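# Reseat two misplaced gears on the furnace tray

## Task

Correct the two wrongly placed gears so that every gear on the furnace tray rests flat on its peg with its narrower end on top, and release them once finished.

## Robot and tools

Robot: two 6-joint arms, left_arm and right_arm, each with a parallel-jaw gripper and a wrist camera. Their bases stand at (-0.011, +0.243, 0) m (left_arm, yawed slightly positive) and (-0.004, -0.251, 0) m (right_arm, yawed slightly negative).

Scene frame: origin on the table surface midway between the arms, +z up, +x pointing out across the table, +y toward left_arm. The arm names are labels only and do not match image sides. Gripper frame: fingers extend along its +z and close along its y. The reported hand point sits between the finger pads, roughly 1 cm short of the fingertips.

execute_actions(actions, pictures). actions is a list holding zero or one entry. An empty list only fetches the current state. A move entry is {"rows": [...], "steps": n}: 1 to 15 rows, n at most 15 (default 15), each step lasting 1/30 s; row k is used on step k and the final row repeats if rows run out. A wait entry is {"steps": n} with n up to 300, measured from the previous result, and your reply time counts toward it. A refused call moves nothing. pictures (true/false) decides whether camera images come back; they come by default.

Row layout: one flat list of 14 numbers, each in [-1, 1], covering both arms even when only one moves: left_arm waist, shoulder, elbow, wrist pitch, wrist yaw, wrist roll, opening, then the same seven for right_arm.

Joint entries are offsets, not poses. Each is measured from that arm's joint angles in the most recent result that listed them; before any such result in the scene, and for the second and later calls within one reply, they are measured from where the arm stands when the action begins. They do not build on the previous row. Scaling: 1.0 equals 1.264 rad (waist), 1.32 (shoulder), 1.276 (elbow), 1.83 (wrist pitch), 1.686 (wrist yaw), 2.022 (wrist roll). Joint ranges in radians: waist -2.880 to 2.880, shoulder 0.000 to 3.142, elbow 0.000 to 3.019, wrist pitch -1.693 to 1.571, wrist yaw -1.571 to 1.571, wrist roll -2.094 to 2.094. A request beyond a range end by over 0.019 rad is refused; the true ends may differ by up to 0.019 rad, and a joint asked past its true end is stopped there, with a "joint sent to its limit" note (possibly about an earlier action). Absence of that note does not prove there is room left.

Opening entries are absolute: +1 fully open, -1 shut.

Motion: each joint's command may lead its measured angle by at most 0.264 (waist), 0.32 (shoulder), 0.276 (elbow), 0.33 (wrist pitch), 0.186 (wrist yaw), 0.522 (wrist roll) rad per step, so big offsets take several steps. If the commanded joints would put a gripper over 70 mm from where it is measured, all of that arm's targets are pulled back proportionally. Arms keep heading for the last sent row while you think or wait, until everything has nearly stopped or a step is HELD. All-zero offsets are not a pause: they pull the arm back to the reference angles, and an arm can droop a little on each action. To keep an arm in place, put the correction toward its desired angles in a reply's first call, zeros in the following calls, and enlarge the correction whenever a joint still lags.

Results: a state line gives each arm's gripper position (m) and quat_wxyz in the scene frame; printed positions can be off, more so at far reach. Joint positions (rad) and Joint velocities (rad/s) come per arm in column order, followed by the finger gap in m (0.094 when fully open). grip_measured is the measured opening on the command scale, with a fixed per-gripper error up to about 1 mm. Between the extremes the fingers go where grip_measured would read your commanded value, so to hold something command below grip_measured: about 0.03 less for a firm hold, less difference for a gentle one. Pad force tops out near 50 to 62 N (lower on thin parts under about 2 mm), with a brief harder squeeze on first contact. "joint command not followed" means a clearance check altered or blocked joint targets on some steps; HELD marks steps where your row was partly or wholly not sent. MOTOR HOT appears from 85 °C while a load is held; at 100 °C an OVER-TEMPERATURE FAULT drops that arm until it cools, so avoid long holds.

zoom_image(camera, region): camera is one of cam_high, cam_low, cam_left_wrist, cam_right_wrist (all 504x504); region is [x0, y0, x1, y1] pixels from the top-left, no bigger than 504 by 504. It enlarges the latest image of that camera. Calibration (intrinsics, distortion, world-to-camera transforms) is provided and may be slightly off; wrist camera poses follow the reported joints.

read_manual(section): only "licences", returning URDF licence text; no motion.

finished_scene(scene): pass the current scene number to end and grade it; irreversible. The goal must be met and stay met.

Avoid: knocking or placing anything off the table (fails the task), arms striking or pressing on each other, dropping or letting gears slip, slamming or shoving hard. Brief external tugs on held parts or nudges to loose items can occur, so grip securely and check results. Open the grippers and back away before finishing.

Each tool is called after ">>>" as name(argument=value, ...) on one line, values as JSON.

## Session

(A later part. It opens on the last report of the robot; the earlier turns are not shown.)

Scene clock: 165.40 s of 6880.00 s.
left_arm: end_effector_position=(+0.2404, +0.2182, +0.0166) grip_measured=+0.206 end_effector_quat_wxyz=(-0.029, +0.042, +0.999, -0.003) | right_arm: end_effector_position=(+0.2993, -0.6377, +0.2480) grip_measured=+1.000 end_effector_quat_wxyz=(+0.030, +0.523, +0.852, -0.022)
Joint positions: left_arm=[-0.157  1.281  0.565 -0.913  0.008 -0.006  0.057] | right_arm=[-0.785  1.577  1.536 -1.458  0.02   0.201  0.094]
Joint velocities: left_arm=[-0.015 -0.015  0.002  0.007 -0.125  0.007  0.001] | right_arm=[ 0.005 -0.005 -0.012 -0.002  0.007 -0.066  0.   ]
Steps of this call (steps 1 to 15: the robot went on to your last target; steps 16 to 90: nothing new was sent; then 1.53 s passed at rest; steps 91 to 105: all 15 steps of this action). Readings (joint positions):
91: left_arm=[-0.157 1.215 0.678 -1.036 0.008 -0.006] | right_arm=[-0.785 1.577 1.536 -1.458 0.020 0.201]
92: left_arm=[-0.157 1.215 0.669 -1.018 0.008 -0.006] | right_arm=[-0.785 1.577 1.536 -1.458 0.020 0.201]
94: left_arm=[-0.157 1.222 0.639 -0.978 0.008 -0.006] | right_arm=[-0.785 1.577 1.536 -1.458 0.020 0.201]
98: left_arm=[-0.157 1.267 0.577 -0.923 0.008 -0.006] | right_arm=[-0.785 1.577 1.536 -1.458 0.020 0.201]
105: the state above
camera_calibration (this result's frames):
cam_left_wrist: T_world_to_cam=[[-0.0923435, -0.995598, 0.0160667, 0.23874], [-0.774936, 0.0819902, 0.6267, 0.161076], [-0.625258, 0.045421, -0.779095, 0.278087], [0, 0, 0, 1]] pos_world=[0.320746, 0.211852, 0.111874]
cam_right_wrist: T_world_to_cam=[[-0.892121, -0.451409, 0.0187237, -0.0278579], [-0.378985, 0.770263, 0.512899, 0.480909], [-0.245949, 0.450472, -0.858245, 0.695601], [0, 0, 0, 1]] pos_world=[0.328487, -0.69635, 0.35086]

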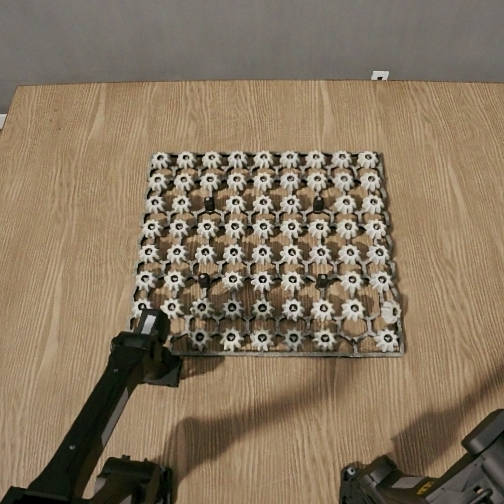

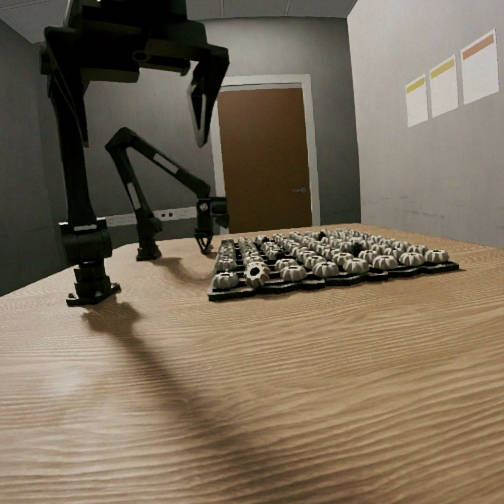

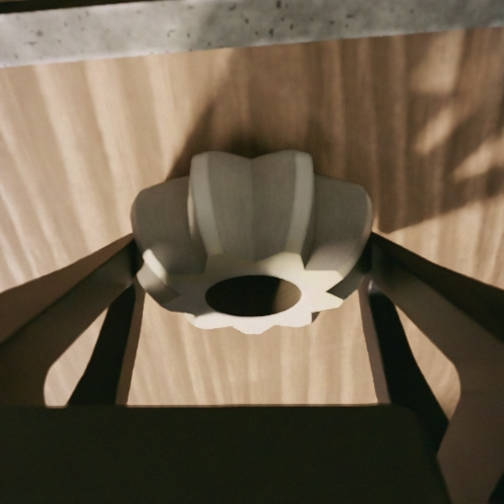

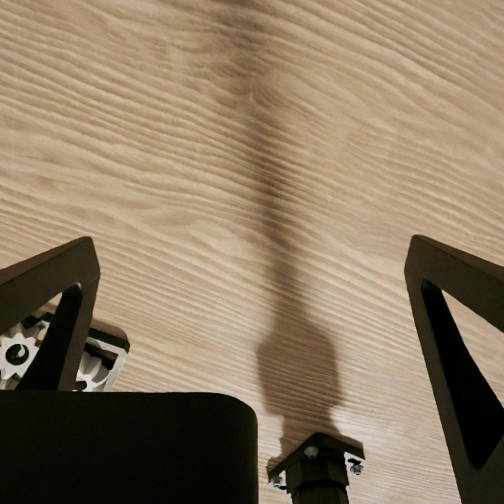

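>>> execute_actions(actions=[{"rows":[[0,0,0,0,0,0,0.25,0,0,0,0,0,0,1],[0,0,0,0,0,0,0.3,0,0,0,0,0,0,1],[0,0,0,0,0,0,0.4,0,0,0,0,0,0,1],[0,0,0,0,0,0,0.6,0,0,0,0,0,0,1]],"steps":15}])

Scene clock: 170.30 s of 6880.00 s.
left_arm: end_effector_position=(+0.2399, +0.2183, +0.0163) grip_measured=+0.597 end_effector_quat_wxyz=(-0.030, +0.042, +0.999, -0.003) | right_arm: end_effector_position=(+0.2993, -0.6377, +0.2480) grip_measured=+1.000 end_effector_quat_wxyz=(+0.030, +0.523, +0.852, -0.022)
Joint positions: left_arm=[-0.157  1.281  0.564 -0.913  0.008 -0.006  0.075] | right_arm=[-0.785  1.577  1.536 -1.458  0.02   0.201  0.094]
Joint velocities: left_arm=[ 0.015 -0.015 -0.017  0.002  0.022  0.022  0.001] | right_arm=[-0.015 -0.024 -0.002 -0.007 -0.007 -0.007  0.   ]
Steps of this call (steps 1 to 15: the robot went on to your last target; steps 16 to 90: nothing new was sent; then 1.40 s passed at rest; steps 91 to 105: all 15 steps of this action). Readings (joint positions):
91: left_arm=[-0.157 1.281 0.564 -0.913 0.008 -0.006] | right_arm=[-0.785 1.577 1.536 -1.458 0.020 0.201]
92: left_arm=[-0.157 1.281 0.564 -0.913 0.008 -0.006] | right_arm=[-0.785 1.577 1.536 -1.458 0.020 0.201]
94: left_arm=[-0.157 1.281 0.564 -0.913 0.008 -0.006] | right_arm=[-0.785 1.577 1.536 -1.458 0.020 0.201]
98: left_arm=[-0.157 1.281 0.564 -0.913 0.008 -0.006] | right_arm=[-0.785 1.577 1.536 -1.458 0.020 0.201]
105: the state above
camera_calibration (this result's frames):
cam_left_wrist: T_world_to_cam=[[-0.0923252, -0.995599, 0.0160696, 0.23874], [-0.774221, 0.0819258, 0.627591, 0.160658], [-0.626146, 0.045501, -0.778377, 0.277671], [0, 0, 0, 1]] pos_world=[0.320289, 0.211893, 0.111469]
cam_right_wrist: T_world_to_cam=[[-0.892121, -0.451409, 0.0187237, -0.0278579], [-0.378985, 0.770263, 0.512899, 0.480909], [-0.245949, 0.450472, -0.858245, 0.695601], [0, 0, 0, 1]] pos_world=[0.328487, -0.69635, 0.35086]

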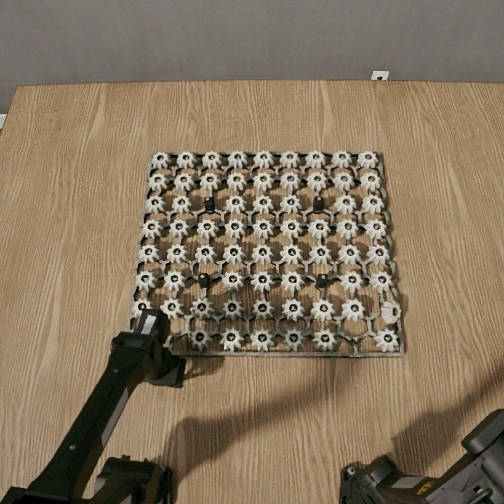

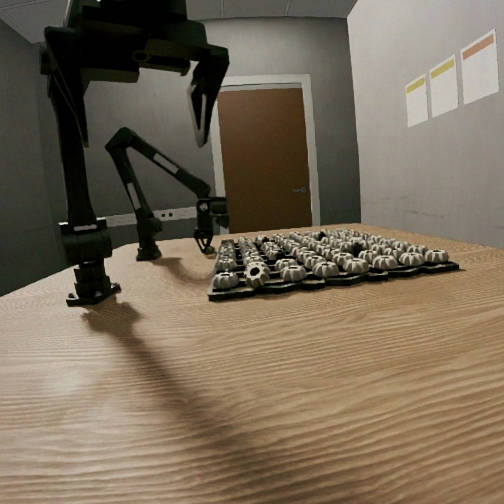

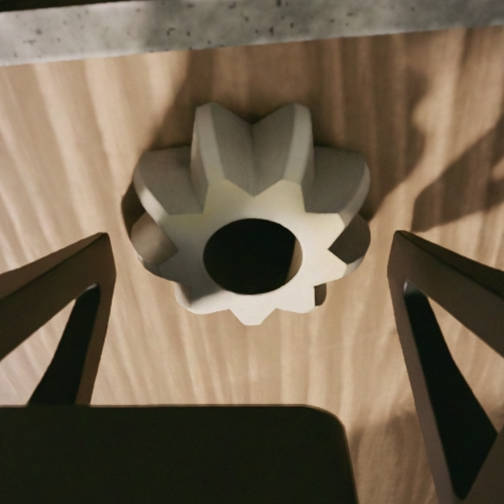

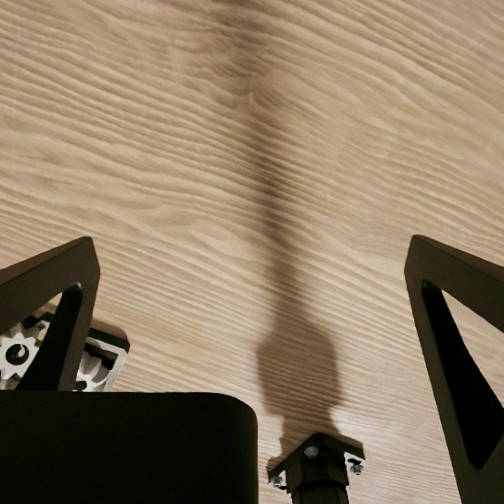

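>>> execute_actions(actions=[{"rows":[[0,0,0,0,0,0,0.4,0,0,0,0,0,0,1],[0,0,0,0,0,0,0.25,0,0,0,0,0,0,1],[0,0,0,0,0,0,0.14,0,0,0,0,0,0,1],[0,0,0,0,0,0,0.14,0,0,0,0,0,0,1],[0,0,0,0,0,0,0.14,0,0,0,0,0,0,1],[0,0,0,0,0,0,0.14,0,0,0,0,0,0,1],[0,-0.02,0.05,-0.04,0,0,0.14,0,0,0,0,0,0,1],[0,-0.04,0.1,-0.08,0,0,0.14,0,0,0,0,0,0,1],[0,-0.04,0.14,-0.1,0,0,0.14,0,0,0,0,0,0,1],[0,-0.01,0.18,-0.1,0,0,0.14,0,0,0,0,0,0,1],[0,0.03,0.21,-0.09,0,0,0.14,0,0,0,0,0,0,1],[0,0.06,0.23,-0.07,0,0,0.14,0,0,0,0,0,0,1],[0,0.09,0.232,-0.064,0,0,0.14,0,0,0,0,0,0,1]],"steps":15}], pictures=false)

>>> execute_actions(actions=[{"steps":30}])

Scene clock: 181.00 s of 6880.00 s.
left_arm: end_effector_position=(+0.3085, +0.2122, +0.0667) grip_measured=+0.143 end_effector_quat_wxyz=(-0.017, +0.041, +0.999, -0.003) | right_arm: end_effector_position=(+0.2993, -0.6377, +0.2480) grip_measured=+1.000 end_effector_quat_wxyz=(+0.030, +0.523, +0.852, -0.022)
Joint positions: left_arm=[-0.156  1.351  0.792 -1.046  0.008 -0.006  0.054] | right_arm=[-0.785  1.577  1.536 -1.458  0.02   0.201  0.094]
Joint velocities: left_arm=[ 0.005  0.777  1.028  0.252 -0.007  0.051  0.   ] | right_arm=[-0.005 -0.015  0.002 -0.002 -0.037  0.007  0.   ]
Steps of this call (steps 1 to 15: the robot went on to your last target; steps 16 to 90: nothing new was sent; then 7.20 s passed at rest; steps 91 to 105: all 15 steps of this action). Readings (joint positions):
91: left_arm=[-0.157 1.281 0.564 -0.913 0.008 -0.006] | right_arm=[-0.785 1.577 1.536 -1.458 0.020 0.201]
92: left_arm=[-0.157 1.281 0.564 -0.913 0.008 -0.006] | right_arm=[-0.785 1.577 1.536 -1.458 0.020 0.201]
94: left_arm=[-0.157 1.281 0.564 -0.914 0.009 -0.006] | right_arm=[-0.785 1.577 1.536 -1.458 0.020 0.201]
98: left_arm=[-0.156 1.278 0.575 -0.959 0.008 -0.006] | right_arm=[-0.785 1.577 1.536 -1.458 0.020 0.201]
105: the state above

Scene clock: 182.00 s of 6880.00 s.
left_arm: end_effector_position=(+0.3338, +0.2100, +0.0676) grip_measured=+0.143 end_effector_quat_wxyz=(-0.007, +0.042, +0.999, -0.004) | right_arm: end_effector_position=(+0.2993, -0.6377, +0.2480) grip_measured=+1.000 end_effector_quat_wxyz=(+0.030, +0.523, +0.852, -0.022)
Joint positions: left_arm=[-0.156  1.402  0.846 -1.028  0.008 -0.006  0.054] | right_arm=[-0.785  1.577  1.536 -1.458  0.02   0.201  0.094]
Joint velocities: left_arm=[-0.005 -0.015 -0.007  0.002 -0.007  0.037  0.   ] | right_arm=[ 0.005  0.015 -0.007 -0.012  0.022 -0.051  0.   ]
Steps of this call (steps 1 to 30: the robot went on to your last target). Readings (joint positions):
1: left_arm=[-0.156 1.374 0.821 -1.038 0.008 -0.006] | right_arm=[-0.785 1.577 1.536 -1.458 0.020 0.201]
2: left_arm=[-0.156 1.390 0.840 -1.032 0.008 -0.006] | right_arm=[-0.785 1.577 1.536 -1.458 0.020 0.201]
4: left_arm=[-0.156 1.402 0.848 -1.028 0.008 -0.006] | right_arm=[-0.785 1.577 1.536 -1.458 0.020 0.201]
8: left_arm=[-0.156 1.402 0.846 -1.028 0.008 -0.006] | right_arm=[-0.785 1.577 1.536 -1.458 0.020 0.201]
30: the state above
All arms were judged still, so your last target was given up. Only a new action makes them travel on or press farther. Fingers that are still opening or closing keep moving.
camera_calibration (this result's frames):
cam_left_wrist: T_world_to_cam=[[-0.0926812, -0.995568, 0.0159334, 0.238412], [-0.802269, 0.0841448, 0.591003, 0.213231], [-0.589725, 0.041992, -0.806512, 0.367317], [0, 0, 0, 1]] pos_world=[0.409781, 0.203989, 0.166426]
cam_right_wrist: T_world_to_cam=[[-0.892121, -0.451409, 0.0187237, -0.0278579], [-0.378985, 0.770263, 0.512899, 0.480909], [-0.245949, 0.450472, -0.858245, 0.695601], [0, 0, 0, 1]] pos_world=[0.328487, -0.69635, 0.35086]

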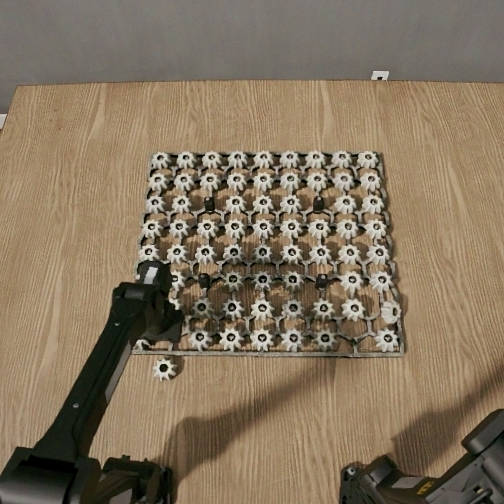

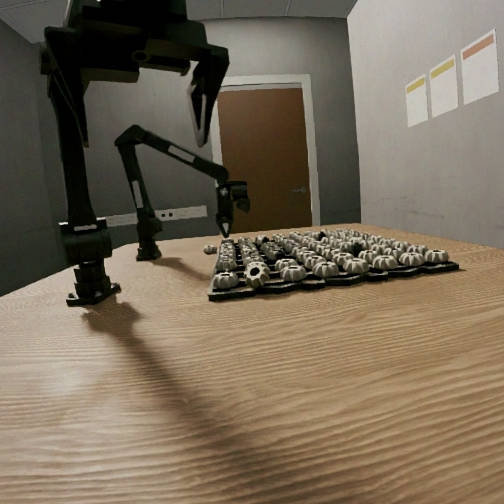

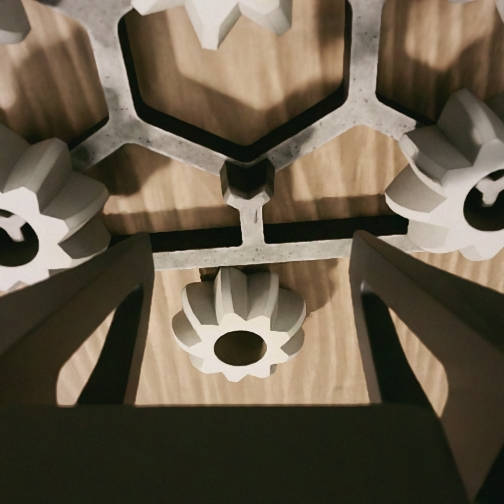

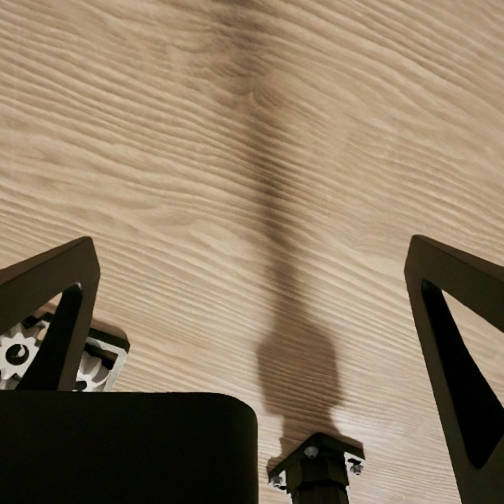

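>>> execute_actions(actions=[{"rows":[[0.005,-0.05,-0.04,0,0,0,0.6,0,0,0,0,0,0,1],[0.01,-0.1,-0.09,0.01,0,0,0.6,0,0,0,0,0,0,1],[0.018,-0.14,-0.14,0.02,0,0,0.6,0,0,0,0,0,0,1]],"steps":15}])

Scene clock: 192.87 s of 6880.00 s.
left_arm: end_effector_position=(+0.2627, +0.2212, +0.0575) grip_measured=+0.597 end_effector_quat_wxyz=(+0.002, +0.033, +0.999, -0.004) | right_arm: end_effector_position=(+0.2993, -0.6377, +0.2480) grip_measured=+1.000 end_effector_quat_wxyz=(+0.030, +0.523, +0.852, -0.022)
Joint positions: left_arm=[-0.139  1.209  0.641 -0.998  0.008 -0.006  0.075] | right_arm=[-0.785  1.577  1.536 -1.458  0.02   0.201  0.094]
Joint velocities: left_arm=[-0.005  0.015 -0.017 -0.002 -0.051  0.081 -0.001] | right_arm=[ 0.005  0.005 -0.012 -0.017  0.051  0.125  0.   ]
Steps of this call (steps 1 to 90: nothing new was sent; then 7.37 s passed at rest; steps 91 to 105: all 15 steps of this action). Readings (joint positions):
91: left_arm=[-0.156 1.399 0.841 -1.026 0.008 -0.006] | right_arm=[-0.785 1.577 1.536 -1.458 0.020 0.201]
92: left_arm=[-0.156 1.385 0.822 -1.019 0.008 -0.006] | right_arm=[-0.785 1.577 1.536 -1.458 0.020 0.201]
94: left_arm=[-0.151 1.315 0.741 -0.998 0.008 -0.006] | right_arm=[-0.785 1.577 1.536 -1.458 0.020 0.201]
98: left_arm=[-0.139 1.209 0.641 -1.000 0.008 -0.006] | right_arm=[-0.785 1.577 1.536 -1.458 0.020 0.201]
105: the state above
camera_calibration (this result's frames):
cam_left_wrist: T_world_to_cam=[[-0.0754942, -0.99702, 0.0158685, 0.23896], [-0.814499, 0.0708385, 0.575824, 0.16825], [-0.575232, 0.0305465, -0.81742, 0.316104], [0, 0, 0, 1]] pos_world=[0.336913, 0.216673, 0.157716]
cam_right_wrist: T_world_to_cam=[[-0.892121, -0.451409, 0.0187237, -0.0278579], [-0.378985, 0.770263, 0.512899, 0.480909], [-0.245949, 0.450472, -0.858245, 0.695601], [0, 0, 0, 1]] pos_world=[0.328487, -0.69635, 0.35086]

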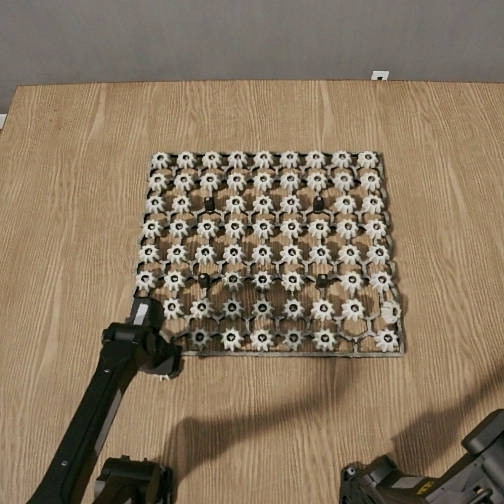

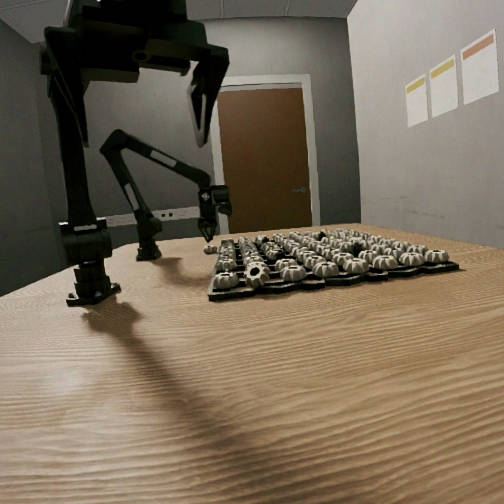

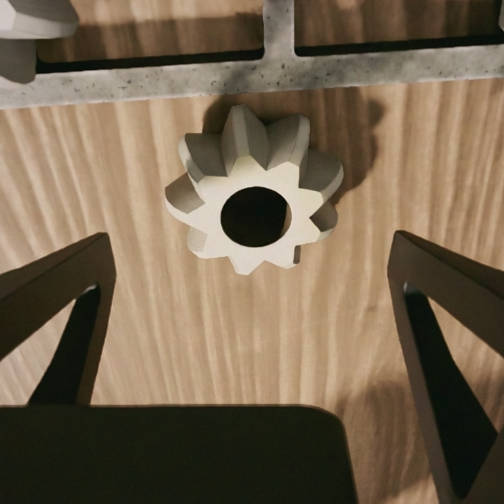

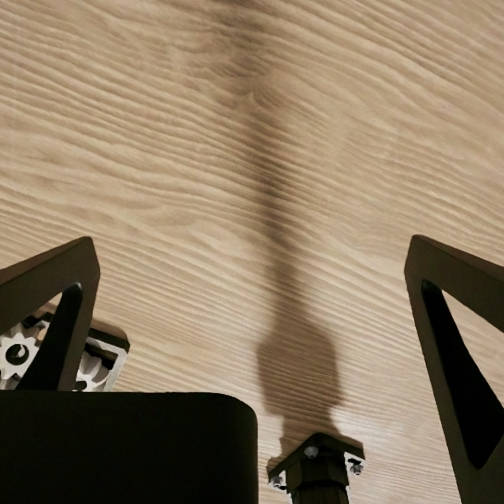

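>>> execute_actions(actions=[{"rows":[[0,0.02,-0.02,0.03,0,0,0.6,0,0,0,0,0,0,1],[0,0.02,-0.02,0.03,0,0,0.6,0,0,0,0,0,0,1],[0,0.04,-0.035,0.05,0,0,0.6,0,0,0,0,0,0,1],[0,0.04,-0.035,0.05,0,0,0.6,0,0,0,0,0,0,1],[0,0.058,-0.047,0.067,0,0,0.6,0,0,0,0,0,0,1]],"steps":15}])

Scene clock: 199.20 s of 6880.00 s.
left_arm: end_effector_position=(+0.2490, +0.2222, +0.0160) grip_measured=+0.597 end_effector_quat_wxyz=(-0.018, +0.033, +0.999, -0.003) | right_arm: end_effector_position=(+0.2993, -0.6377, +0.2480) grip_measured=+1.000 end_effector_quat_wxyz=(+0.030, +0.523, +0.852, -0.022)
Joint positions: left_arm=[-0.139  1.289  0.571 -0.887  0.008 -0.006  0.075] | right_arm=[-0.785  1.577  1.536 -1.458  0.02   0.201  0.094]
Joint velocities: left_arm=[-0.005  0.024 -0.027 -0.007  0.022  0.007  0.002] | right_arm=[ 0.005 -0.015 -0.002  0.017 -0.051  0.051  0.   ]
Steps of this call (steps 1 to 15: the robot went on to your last target; steps 16 to 90: nothing new was sent; then 2.83 s passed at rest; steps 91 to 105: all 15 steps of this action). Readings (joint positions):
91: left_arm=[-0.139 1.210 0.638 -0.990 0.008 -0.006] | right_arm=[-0.785 1.577 1.536 -1.458 0.020 0.201]
92: left_arm=[-0.139 1.211 0.632 -0.975 0.008 -0.006] | right_arm=[-0.785 1.577 1.536 -1.458 0.020 0.201]
94: left_arm=[-0.139 1.224 0.615 -0.941 0.008 -0.006] | right_arm=[-0.785 1.577 1.536 -1.458 0.020 0.201]
98: left_arm=[-0.139 1.276 0.580 -0.894 0.008 -0.006] | right_arm=[-0.785 1.577 1.536 -1.458 0.020 0.201]
105: the state above
camera_calibration (this result's frames):
cam_left_wrist: T_world_to_cam=[[-0.0748514, -0.997066, 0.0160018, 0.239417], [-0.790615, 0.0691169, 0.6084, 0.174839], [-0.607722, 0.0328884, -0.793469, 0.281456], [0, 0, 0, 1]] pos_world=[0.327198, 0.217374, 0.113123]
cam_right_wrist: T_world_to_cam=[[-0.892121, -0.451409, 0.0187237, -0.0278579], [-0.378985, 0.770263, 0.512899, 0.480909], [-0.245949, 0.450472, -0.858245, 0.695601], [0, 0, 0, 1]] pos_world=[0.328487, -0.69635, 0.35086]

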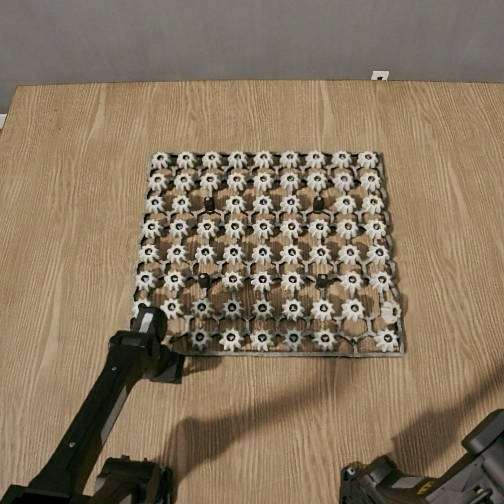

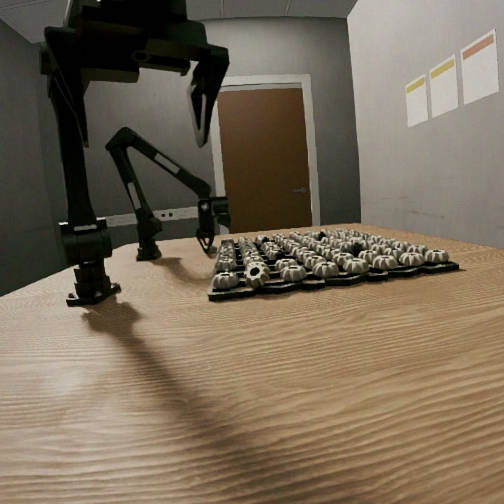

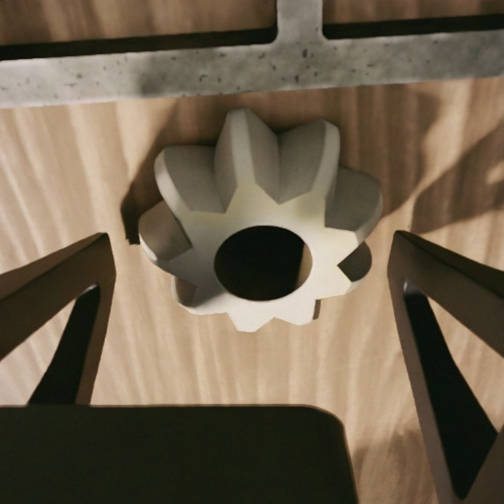

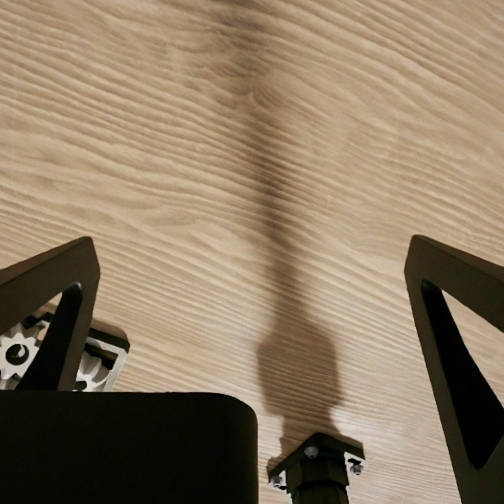

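>>> execute_actions(actions=[{"rows":[[0,0,0,0.02,0,0,0.6,0,0,0,0,0,0,1],[0,0,0,0.02,0,0,0.6,0,0,0,0,0,0,1],[0,0,0,0.02,0,0,0.6,0,0,0,0,0,0,1],[0,0,0,0.02,0,0,0.6,0,0,0,0,0,0,1],[0,0,0,0.02,0,0,0.4,0,0,0,0,0,0,1],[0,0,0,0.02,0,0,0.28,0,0,0,0,0,0,1],[0,0,0,0.02,0,0,0.22,0,0,0,0,0,0,1],[0,0,0,0.02,0,0,0.16,0,0,0,0,0,0,1]],"steps":15}])

Scene clock: 203.70 s of 6880.00 s.
left_arm: end_effector_position=(+0.2544, +0.2216, +0.0154) grip_measured=+0.189 end_effector_quat_wxyz=(-0.006, +0.033, +0.999, -0.004) | right_arm: end_effector_position=(+0.2993, -0.6377, +0.2480) grip_measured=+1.000 end_effector_quat_wxyz=(+0.030, +0.523, +0.852, -0.022)
Joint positions: left_arm=[-0.139  1.289  0.569 -0.862  0.009 -0.006  0.056] | right_arm=[-0.785  1.577  1.536 -1.458  0.02   0.201  0.094]
Joint velocities: left_arm=[ 0.005 -0.015 -0.002 -0.002  0.007  0.022 -0.   ] | right_arm=[-0.005  0.005  0.007 -0.012  0.066 -0.022  0.   ]
Steps of this call (steps 1 to 15: the robot went on to your last target; steps 16 to 90: nothing new was sent; then 1.00 s passed at rest; steps 91 to 105: all 15 steps of this action). Readings (joint positions):
91: left_arm=[-0.139 1.289 0.570 -0.883 0.008 -0.006] | right_arm=[-0.785 1.577 1.536 -1.458 0.020 0.201]
92: left_arm=[-0.139 1.289 0.569 -0.875 0.008 -0.006] | right_arm=[-0.785 1.577 1.536 -1.458 0.020 0.201]
94: left_arm=[-0.139 1.289 0.569 -0.866 0.008 -0.006] | right_arm=[-0.785 1.577 1.536 -1.458 0.020 0.201]
98: left_arm=[-0.139 1.289 0.569 -0.862 0.009 -0.006] | right_arm=[-0.785 1.577 1.536 -1.458 0.020 0.201]
105: the state above
camera_calibration (this result's frames):
cam_left_wrist: T_world_to_cam=[[-0.0752184, -0.997027, 0.0166898, 0.239385], [-0.804713, 0.0705769, 0.589454, 0.183057], [-0.58888, 0.0309073, -0.807629, 0.280164], [0, 0, 0, 1]] pos_world=[0.330297, 0.217095, 0.11437]
cam_right_wrist: T_world_to_cam=[[-0.892121, -0.451409, 0.0187237, -0.0278579], [-0.378985, 0.770263, 0.512899, 0.480909], [-0.245949, 0.450472, -0.858245, 0.695601], [0, 0, 0, 1]] pos_world=[0.328487, -0.69635, 0.35086]

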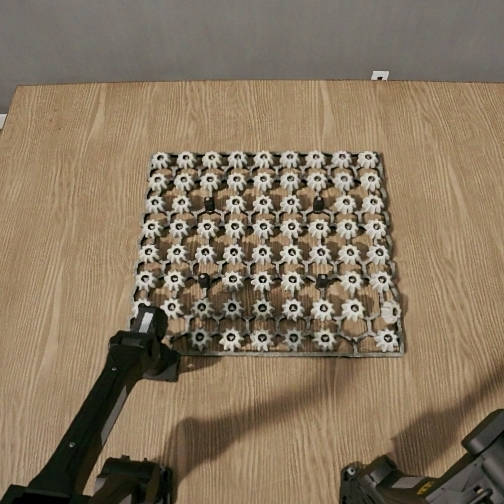

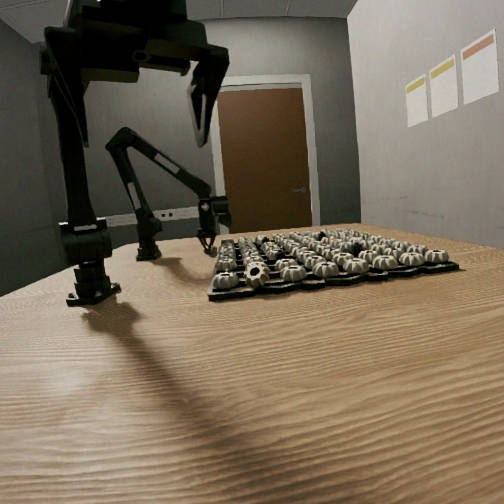

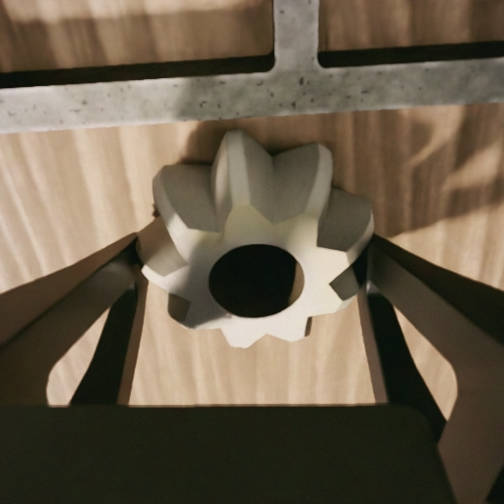

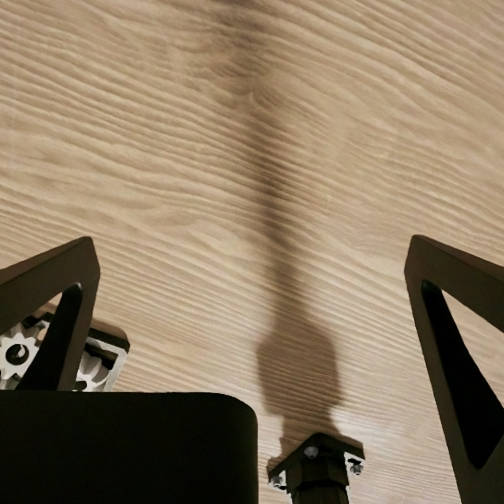

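>>> execute_actions(actions=[{"rows":[[0,-0.02,0.03,-0.03,0,0,0.15,0,0,0,0,0,0,1],[0,-0.04,0.06,-0.06,0,0,0.15,0,0,0,0,0,0,1],[0,-0.06,0.08,-0.09,0,0,0.15,0,0,0,0,0,0,1],[0,-0.06,0.1,-0.11,0,0,0.15,0,0,0,0,0,0,1],[-0.005,-0.04,0.13,-0.11,0,0,0.15,0,0,0,0,0,0,1],[-0.01,-0.01,0.16,-0.11,0,0,0.15,0,0,0,0,0,0,1],[-0.015,0.02,0.19,-0.1,0,0,0.15,0,0,0,0,0,0,1],[-0.015,0.05,0.21,-0.095,0,0,0.15,0,0,0,0,0,0,1],[-0.015,0.073,0.218,-0.089,0,0,0.15,0,0,0,0,0,0,1]],"steps":15}], pictures=false)

>>> execute_actions(actions=[{"steps":30}])

Scene clock: 213.80 s of 6880.00 s.
left_arm: end_effector_position=(+0.3240, +0.2124, +0.0596) grip_measured=+0.189 end_effector_quat_wxyz=(-0.015, +0.039, +0.999, -0.004) | right_arm: end_effector_position=(+0.2993, -0.6377, +0.2480) grip_measured=+1.000 end_effector_quat_wxyz=(+0.030, +0.523, +0.852, -0.022)
Joint positions: left_arm=[-0.151  1.4    0.819 -1.019  0.009 -0.006  0.056] | right_arm=[-0.785  1.577  1.536 -1.458  0.02   0.201  0.094]
Joint velocities: left_arm=[-0.015  0.005  0.007 -0.002 -0.051  0.037 -0.   ] | right_arm=[-0.015 -0.005 -0.022 -0.002 -0.022  0.007  0.   ]
Steps of this call (steps 1 to 15: the robot went on to your last target; steps 16 to 90: nothing new was sent; then 6.60 s passed at rest; steps 91 to 105: all 15 steps of this action). Readings (joint positions):
91: left_arm=[-0.139 1.289 0.569 -0.868 0.009 -0.006] | right_arm=[-0.785 1.577 1.536 -1.458 0.020 0.201]
92: left_arm=[-0.139 1.287 0.573 -0.890 0.009 -0.006] | right_arm=[-0.785 1.577 1.536 -1.458 0.020 0.201]
94: left_arm=[-0.139 1.272 0.587 -0.972 0.009 -0.006] | right_arm=[-0.785 1.577 1.536 -1.458 0.020 0.201]
98: left_arm=[-0.142 1.276 0.666 -1.048 0.009 -0.006] | right_arm=[-0.785 1.577 1.536 -1.458 0.020 0.201]
105: the state above

Scene clock: 214.80 s of 6880.00 s.
left_arm: end_effector_position=(+0.3236, +0.2124, +0.0597) grip_measured=+0.189 end_effector_quat_wxyz=(-0.016, +0.039, +0.999, -0.004) | right_arm: end_effector_position=(+0.2993, -0.6377, +0.2480) grip_measured=+1.000 end_effector_quat_wxyz=(+0.030, +0.523, +0.852, -0.022)
Joint positions: left_arm=[-0.151  1.4    0.819 -1.021  0.009 -0.006  0.056] | right_arm=[-0.785  1.577  1.536 -1.458  0.02   0.201  0.094]
Joint velocities: left_arm=[ 0.005 -0.024  0.002 -0.012 -0.007 -0.007 -0.001] | right_arm=[-0.005  0.005 -0.007  0.002 -0.066  0.037  0.   ]
Steps of this call (steps 1 to 15: the robot went on to your last target; steps 16 to 30: nothing new was sent). Readings (joint positions):
1: left_arm=[-0.151 1.400 0.819 -1.020 0.009 -0.006] | right_arm=[-0.785 1.577 1.536 -1.458 0.020 0.201]
2: left_arm=[-0.151 1.400 0.819 -1.021 0.009 -0.006] | right_arm=[-0.785 1.577 1.536 -1.458 0.020 0.201]
4: left_arm=[-0.151 1.400 0.819 -1.021 0.009 -0.006] | right_arm=[-0.785 1.577 1.536 -1.458 0.020 0.201]
8: left_arm=[-0.151 1.400 0.819 -1.021 0.009 -0.006] | right_arm=[-0.785 1.577 1.536 -1.458 0.020 0.201]
30: the state above
All arms were judged still, so your last target was given up. Only a new action makes them travel on or press farther. Fingers that are still opening or closing keep moving.
camera_calibration (this result's frames):
cam_left_wrist: T_world_to_cam=[[-0.0874265, -0.99603, 0.016754, 0.238388], [-0.791722, 0.079681, 0.605663, 0.206197], [-0.604594, 0.0396865, -0.795545, 0.359383], [0, 0, 0, 1]] pos_world=[0.401373, 0.206749, 0.157026]
cam_right_wrist: T_world_to_cam=[[-0.892121, -0.451409, 0.0187237, -0.0278579], [-0.378985, 0.770263, 0.512899, 0.480909], [-0.245949, 0.450472, -0.858245, 0.695601], [0, 0, 0, 1]] pos_world=[0.328487, -0.69635, 0.35086]

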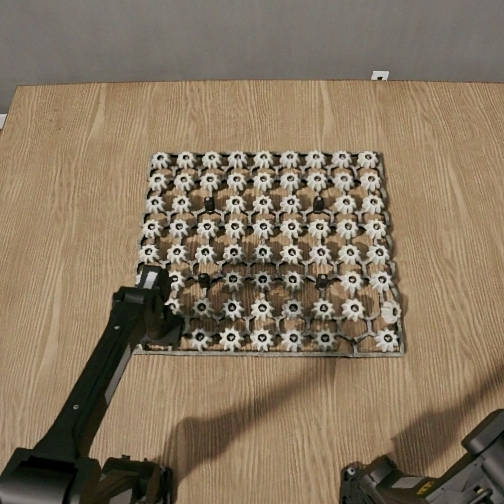

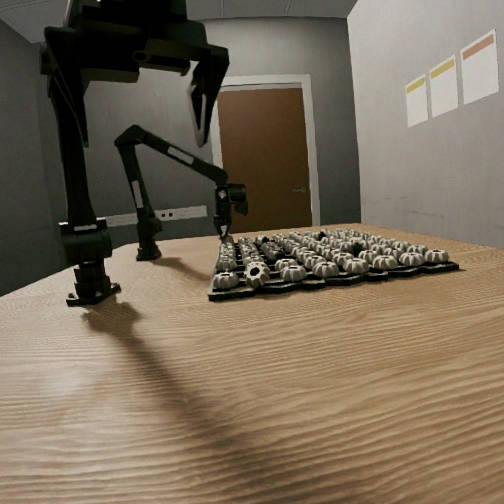

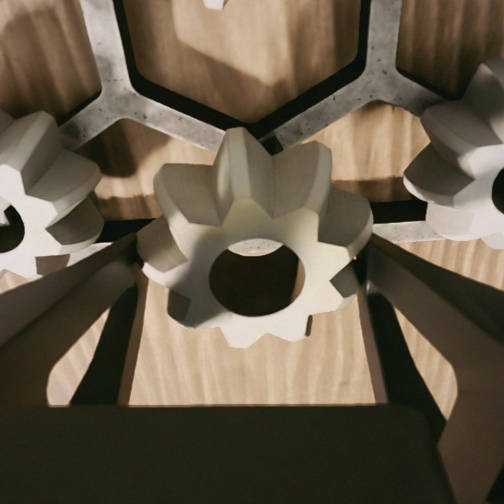

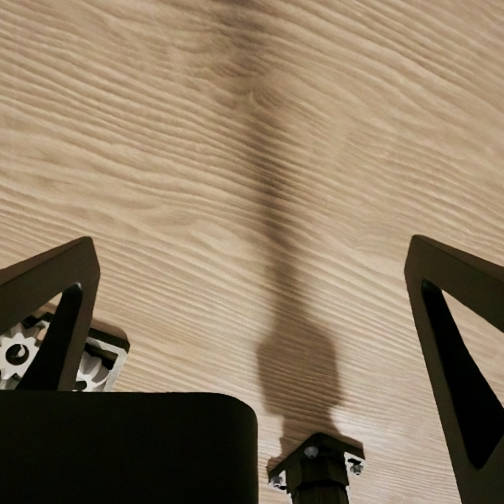

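>>> execute_actions(actions=[{"rows":[[0,0.01,-0.005,0.012,0,0,0.15,0,0,0,0,0,0,1],[0,0.01,-0.005,0.012,0,0,0.15,0,0,0,0,0,0,1],[0,0.02,-0.01,0.024,0,0,0.15,0,0,0,0,0,0,1],[0,0.02,-0.01,0.024,0,0,0.15,0,0,0,0,0,0,1],[0,0.026,-0.015,0.032,0,0,0.15,0,0,0,0,0,0,1]],"steps":15}])

Scene clock: 229.27 s of 6880.00 s.
left_arm: end_effector_position=(+0.3219, +0.2122, +0.0419) grip_measured=+0.153 end_effector_quat_wxyz=(-0.019, +0.039, +0.999, -0.005) | right_arm: end_effector_position=(+0.2993, -0.6377, +0.2480) grip_measured=+1.000 end_effector_quat_wxyz=(+0.030, +0.523, +0.852, -0.022)
Joint positions: left_arm=[-0.151  1.432  0.794 -0.971  0.011 -0.006  0.054] | right_arm=[-0.785  1.577  1.536 -1.458  0.02   0.201  0.094]
Joint velocities: left_arm=[ 0.005  0.005  0.022 -0.007 -0.007  0.022  0.001] | right_arm=[-0.015 -0.024 -0.007 -0.012  0.007  0.022  0.   ]
Steps of this call (steps 1 to 90: nothing new was sent; then 10.97 s passed at rest; steps 91 to 105: all 15 steps of this action). Readings (joint positions):
91: left_arm=[-0.151 1.401 0.817 -1.018 0.009 -0.006] | right_arm=[-0.785 1.577 1.536 -1.458 0.020 0.201]
92: left_arm=[-0.151 1.402 0.814 -1.014 0.009 -0.006] | right_arm=[-0.785 1.577 1.536 -1.458 0.020 0.201]
94: left_arm=[-0.151 1.409 0.805 -0.999 0.009 -0.006] | right_arm=[-0.785 1.577 1.536 -1.458 0.020 0.201]
98: left_arm=[-0.151 1.429 0.796 -0.975 0.011 -0.006] | right_arm=[-0.785 1.577 1.536 -1.458 0.020 0.201]
105: the state above
camera_calibration (this result's frames):
cam_left_wrist: T_world_to_cam=[[-0.0872428, -0.996012, 0.0186788, 0.238209], [-0.787699, 0.0804506, 0.610785, 0.213959], [-0.609852, 0.0385733, -0.791576, 0.34598], [0, 0, 0, 1]] pos_world=[0.400314, 0.206701, 0.138737]
cam_right_wrist: T_world_to_cam=[[-0.892121, -0.451409, 0.0187237, -0.0278579], [-0.378985, 0.770263, 0.512899, 0.480909], [-0.245949, 0.450472, -0.858245, 0.695601], [0, 0, 0, 1]] pos_world=[0.328487, -0.69635, 0.35086]

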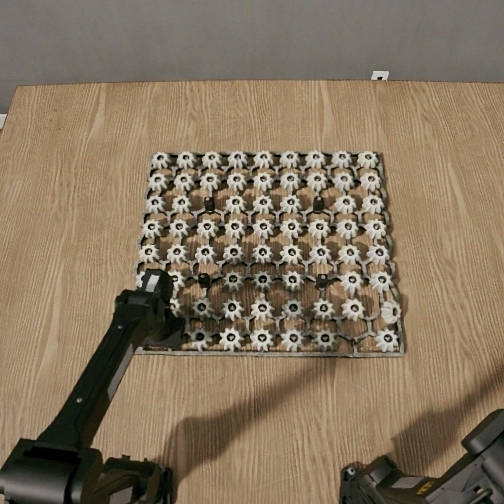

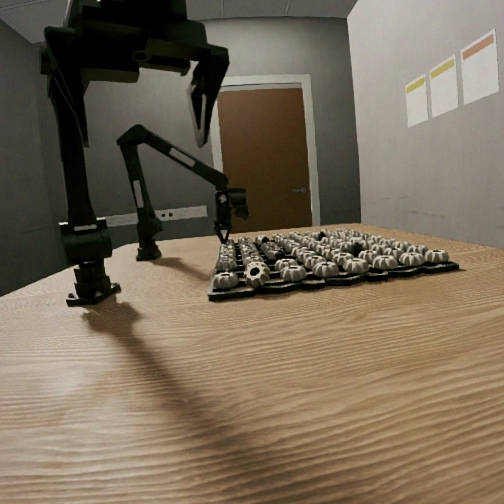

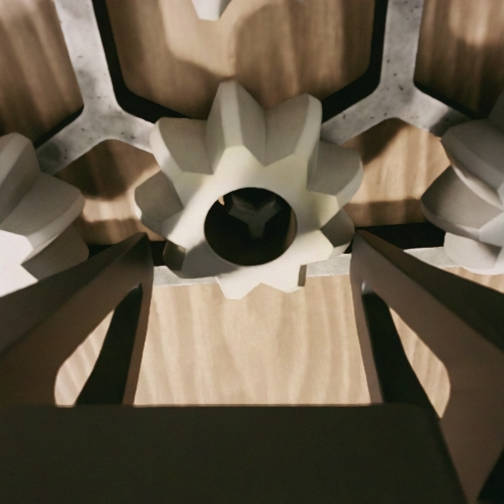

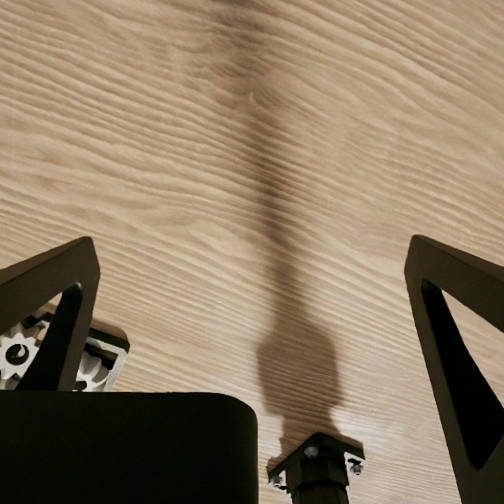

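>>> execute_actions(actions=[{"rows":[[0,0,0,0,0,0,0.3,0,0,0,0,0,0,1],[0,0,0,0,0,0,0.45,0,0,0,0,0,0,1],[0,0,0,0,0,0,0.45,0,0,0,0,0,0,1],[0,-0.03,0.03,-0.04,0,0,0.45,0,0,0,0,0,0,1],[0,-0.06,0.06,-0.08,0,0,0.45,0,0,0,0,0,0,1],[0,-0.09,0.09,-0.12,0,0,0.45,0,0,0,0,0,0,1],[0,-0.12,0.12,-0.16,0,0,0.45,0,0,0,0,0,0,1]],"steps":15}])

Scene clock: 234.53 s of 6880.00 s.
left_arm: end_effector_position=(+0.3124, +0.2130, +0.1373) grip_measured=+0.447 end_effector_quat_wxyz=(-0.012, +0.039, +0.999, -0.005) | right_arm: end_effector_position=(+0.2993, -0.6377, +0.2480) grip_measured=+1.000 end_effector_quat_wxyz=(+0.030, +0.523, +0.852, -0.022)
Joint positions: left_arm=[-0.151  1.261  0.917 -1.25   0.011 -0.006  0.068] | right_arm=[-0.785  1.577  1.536 -1.458  0.02   0.201  0.094]
Joint velocities: left_arm=[ 0.024 -0.073  0.12  -0.002 -0.037 -0.051 -0.   ] | right_arm=[-0.005 -0.015 -0.007  0.002  0.007  0.007  0.   ]
Steps of this call (steps 1 to 15: the robot went on to your last target; steps 16 to 90: nothing new was sent; then 1.77 s passed at rest; steps 91 to 105: all 15 steps of this action). Readings (joint positions):
91: left_arm=[-0.151 1.432 0.794 -0.971 0.011 -0.006] | right_arm=[-0.785 1.577 1.536 -1.458 0.020 0.201]
92: left_arm=[-0.151 1.432 0.794 -0.971 0.011 -0.006] | right_arm=[-0.785 1.577 1.536 -1.458 0.020 0.201]
94: left_arm=[-0.151 1.431 0.795 -0.981 0.011 -0.006] | right_arm=[-0.785 1.577 1.536 -1.458 0.020 0.201]
98: left_arm=[-0.151 1.377 0.824 -1.158 0.011 -0.006] | right_arm=[-0.785 1.577 1.536 -1.458 0.020 0.201]
105: the state above
camera_calibration (this result's frames):
cam_left_wrist: T_world_to_cam=[[-0.0875123, -0.995989, 0.0186359, 0.236486], [-0.796438, 0.0811912, 0.599245, 0.152339], [-0.598355, 0.0375989, -0.800349, 0.413533], [0, 0, 0, 1]] pos_world=[0.389463, 0.20762, 0.235275]
cam_right_wrist: T_world_to_cam=[[-0.892121, -0.451409, 0.0187237, -0.0278579], [-0.378985, 0.770263, 0.512899, 0.480909], [-0.245949, 0.450472, -0.858245, 0.695601], [0, 0, 0, 1]] pos_world=[0.328487, -0.69635, 0.35086]

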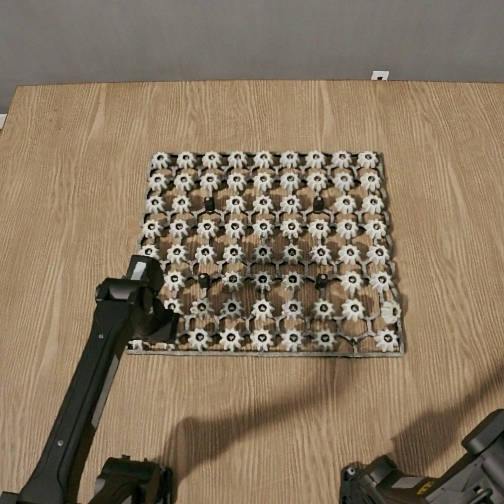

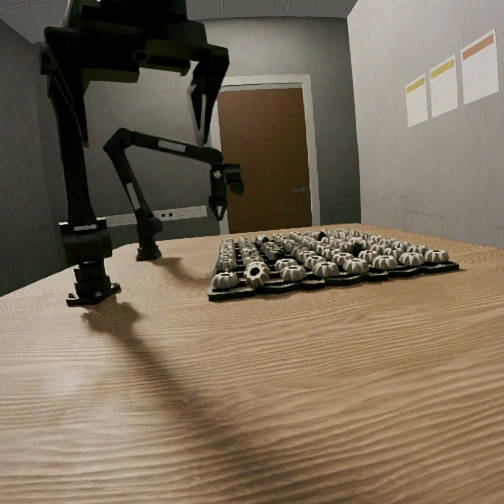

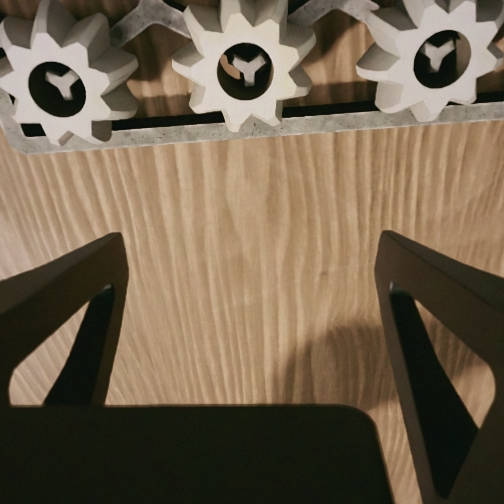

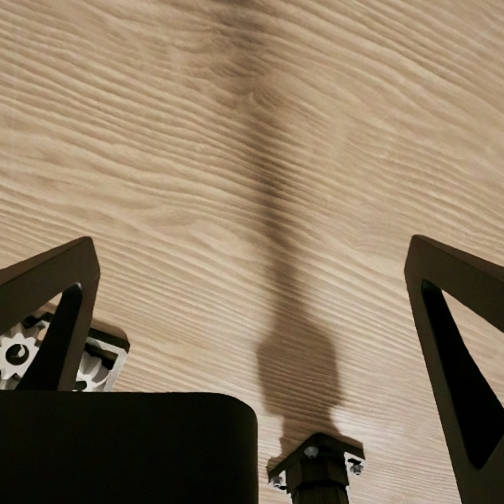

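>>> execute_actions(actions=[{"rows":[[0.5,-0.1,0,0,0,0,0.45,0.574,-0.073,-0.34,0.153,-0.01,-0.1,0.6]],"steps":15}], pictures=false)

>>> execute_actions(actions=[{"steps":70}])

Scene clock: 245.27 s of 6880.00 s.
left_arm: end_effector_position=(+0.2573, +0.4142, +0.1717) grip_measured=+0.447 end_effector_quat_wxyz=(+0.044, -0.285, +0.957, +0.010) | right_arm: end_effector_position=(+0.3955, -0.3774, +0.1335) grip_measured=+0.602 end_effector_quat_wxyz=(+0.002, +0.177, +0.984, -0.004)
Joint positions: left_arm=[ 0.507  1.136  0.909 -1.253  0.006 -0.006  0.068] | right_arm=[-0.19   1.492  1.134 -1.208  0.008  0.053  0.075]
Joint velocities: left_arm=[-0.298 -0.005  0.002 -0.002  0.022  0.022 -0.   ] | right_arm=[ 1.705 -0.015 -0.212  0.222  0.051 -0.168  0.   ]
Steps of this call (steps 1 to 15: the robot went on to your last target; steps 16 to 90: nothing new was sent; then 7.23 s passed at rest; steps 91 to 105: all 15 steps of this action). Readings (joint positions):
91: left_arm=[-0.137 1.260 0.918 -1.255 0.017 -0.006] | right_arm=[-0.777 1.572 1.520 -1.432 0.021 0.189]
92: left_arm=[-0.101 1.249 0.914 -1.254 0.020 -0.006] | right_arm=[-0.764 1.555 1.484 -1.385 0.022 0.174]
94: left_arm=[0.021 1.212 0.909 -1.254 0.019 -0.006] | right_arm=[-0.709 1.526 1.406 -1.326 0.020 0.149]
98: left_arm=[0.327 1.150 0.909 -1.253 0.015 -0.006] | right_arm=[-0.552 1.494 1.262 -1.262 0.014 0.108]
105: the state above

Scene clock: 247.60 s of 6880.00 s.
left_arm: end_effector_position=(+0.2616, +0.4073, +0.1717) grip_measured=+0.447 end_effector_quat_wxyz=(+0.044, -0.274, +0.961, +0.008) | right_arm: end_effector_position=(+0.4055, -0.3244, +0.1297) grip_measured=+0.601 end_effector_quat_wxyz=(+0.005, +0.092, +0.996, -0.002)
Joint positions: left_arm=[ 0.482  1.136  0.909 -1.253  0.008 -0.006  0.068] | right_arm=[-0.063  1.485  1.115 -1.191  0.003  0.009  0.075]
Joint velocities: left_arm=[-0.005  0.005 -0.002  0.017 -0.095  0.022 -0.   ] | right_arm=[ 0.005  0.005 -0.002  0.012  0.051 -0.051 -0.   ]
Steps of this call (steps 1 to 30: the robot went on to your last target; steps 31 to 70: nothing new was sent). Readings (joint positions):
1: left_arm=[0.498 1.136 0.909 -1.253 0.007 -0.006] | right_arm=[-0.134 1.492 1.128 -1.200 0.006 0.044]
2: left_arm=[0.490 1.136 0.909 -1.253 0.008 -0.006] | right_arm=[-0.085 1.492 1.123 -1.195 0.003 0.036]
4: left_arm=[0.483 1.136 0.909 -1.253 0.008 -0.006] | right_arm=[-0.021 1.492 1.117 -1.191 -0.002 0.024]
8: left_arm=[0.482 1.136 0.909 -1.253 0.008 -0.006] | right_arm=[-0.024 1.490 1.115 -1.191 -0.001 0.013]
70: the state above
All arms were judged still, so your last target was given up. Only a new action makes them travel on or press farther. Fingers that are still opening or closing keep moving.
camera_calibration (this result's frames):
cam_left_wrist: T_world_to_cam=[[0.517618, -0.855471, 0.0155056, 0.209901], [-0.742677, -0.440224, 0.504612, 0.289972], [-0.424856, -0.272712, -0.863207, 0.495124], [0, 0, 0, 1]] pos_world=[0.317064, 0.442243, 0.277816]
cam_right_wrist: T_world_to_cam=[[-0.184721, -0.982667, 0.0156336, -0.248267], [-0.807558, 0.160831, 0.567436, 0.309515], [-0.560115, 0.0921923, -0.823269, 0.485643], [0, 0, 0, 1]] pos_world=[0.476108, -0.338516, 0.228066]

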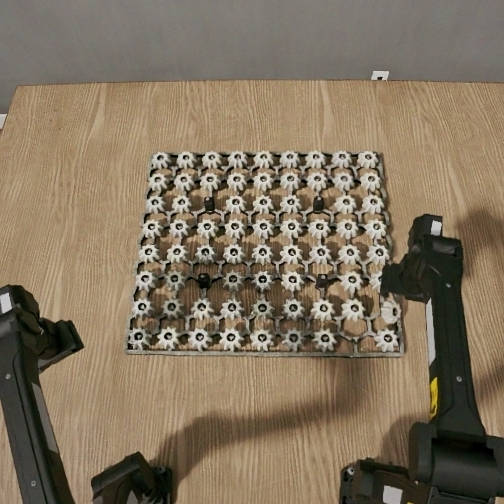

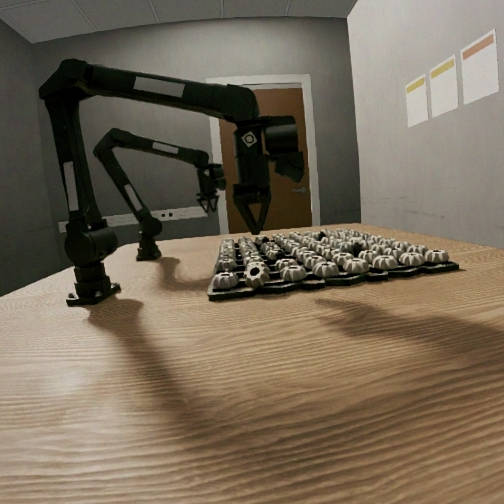

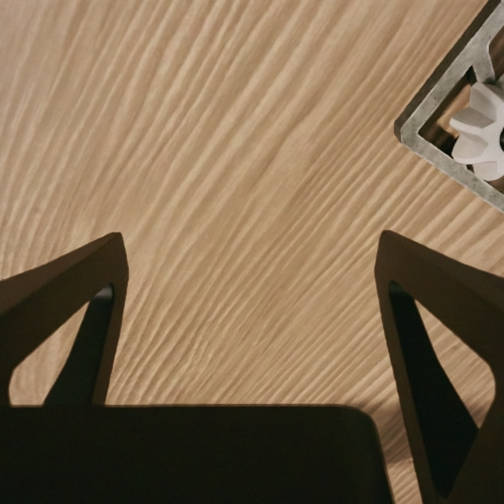

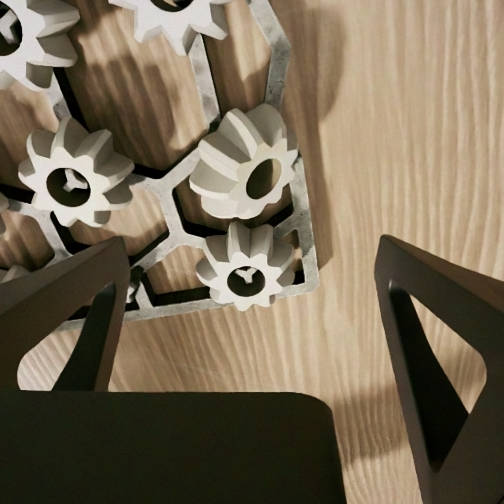

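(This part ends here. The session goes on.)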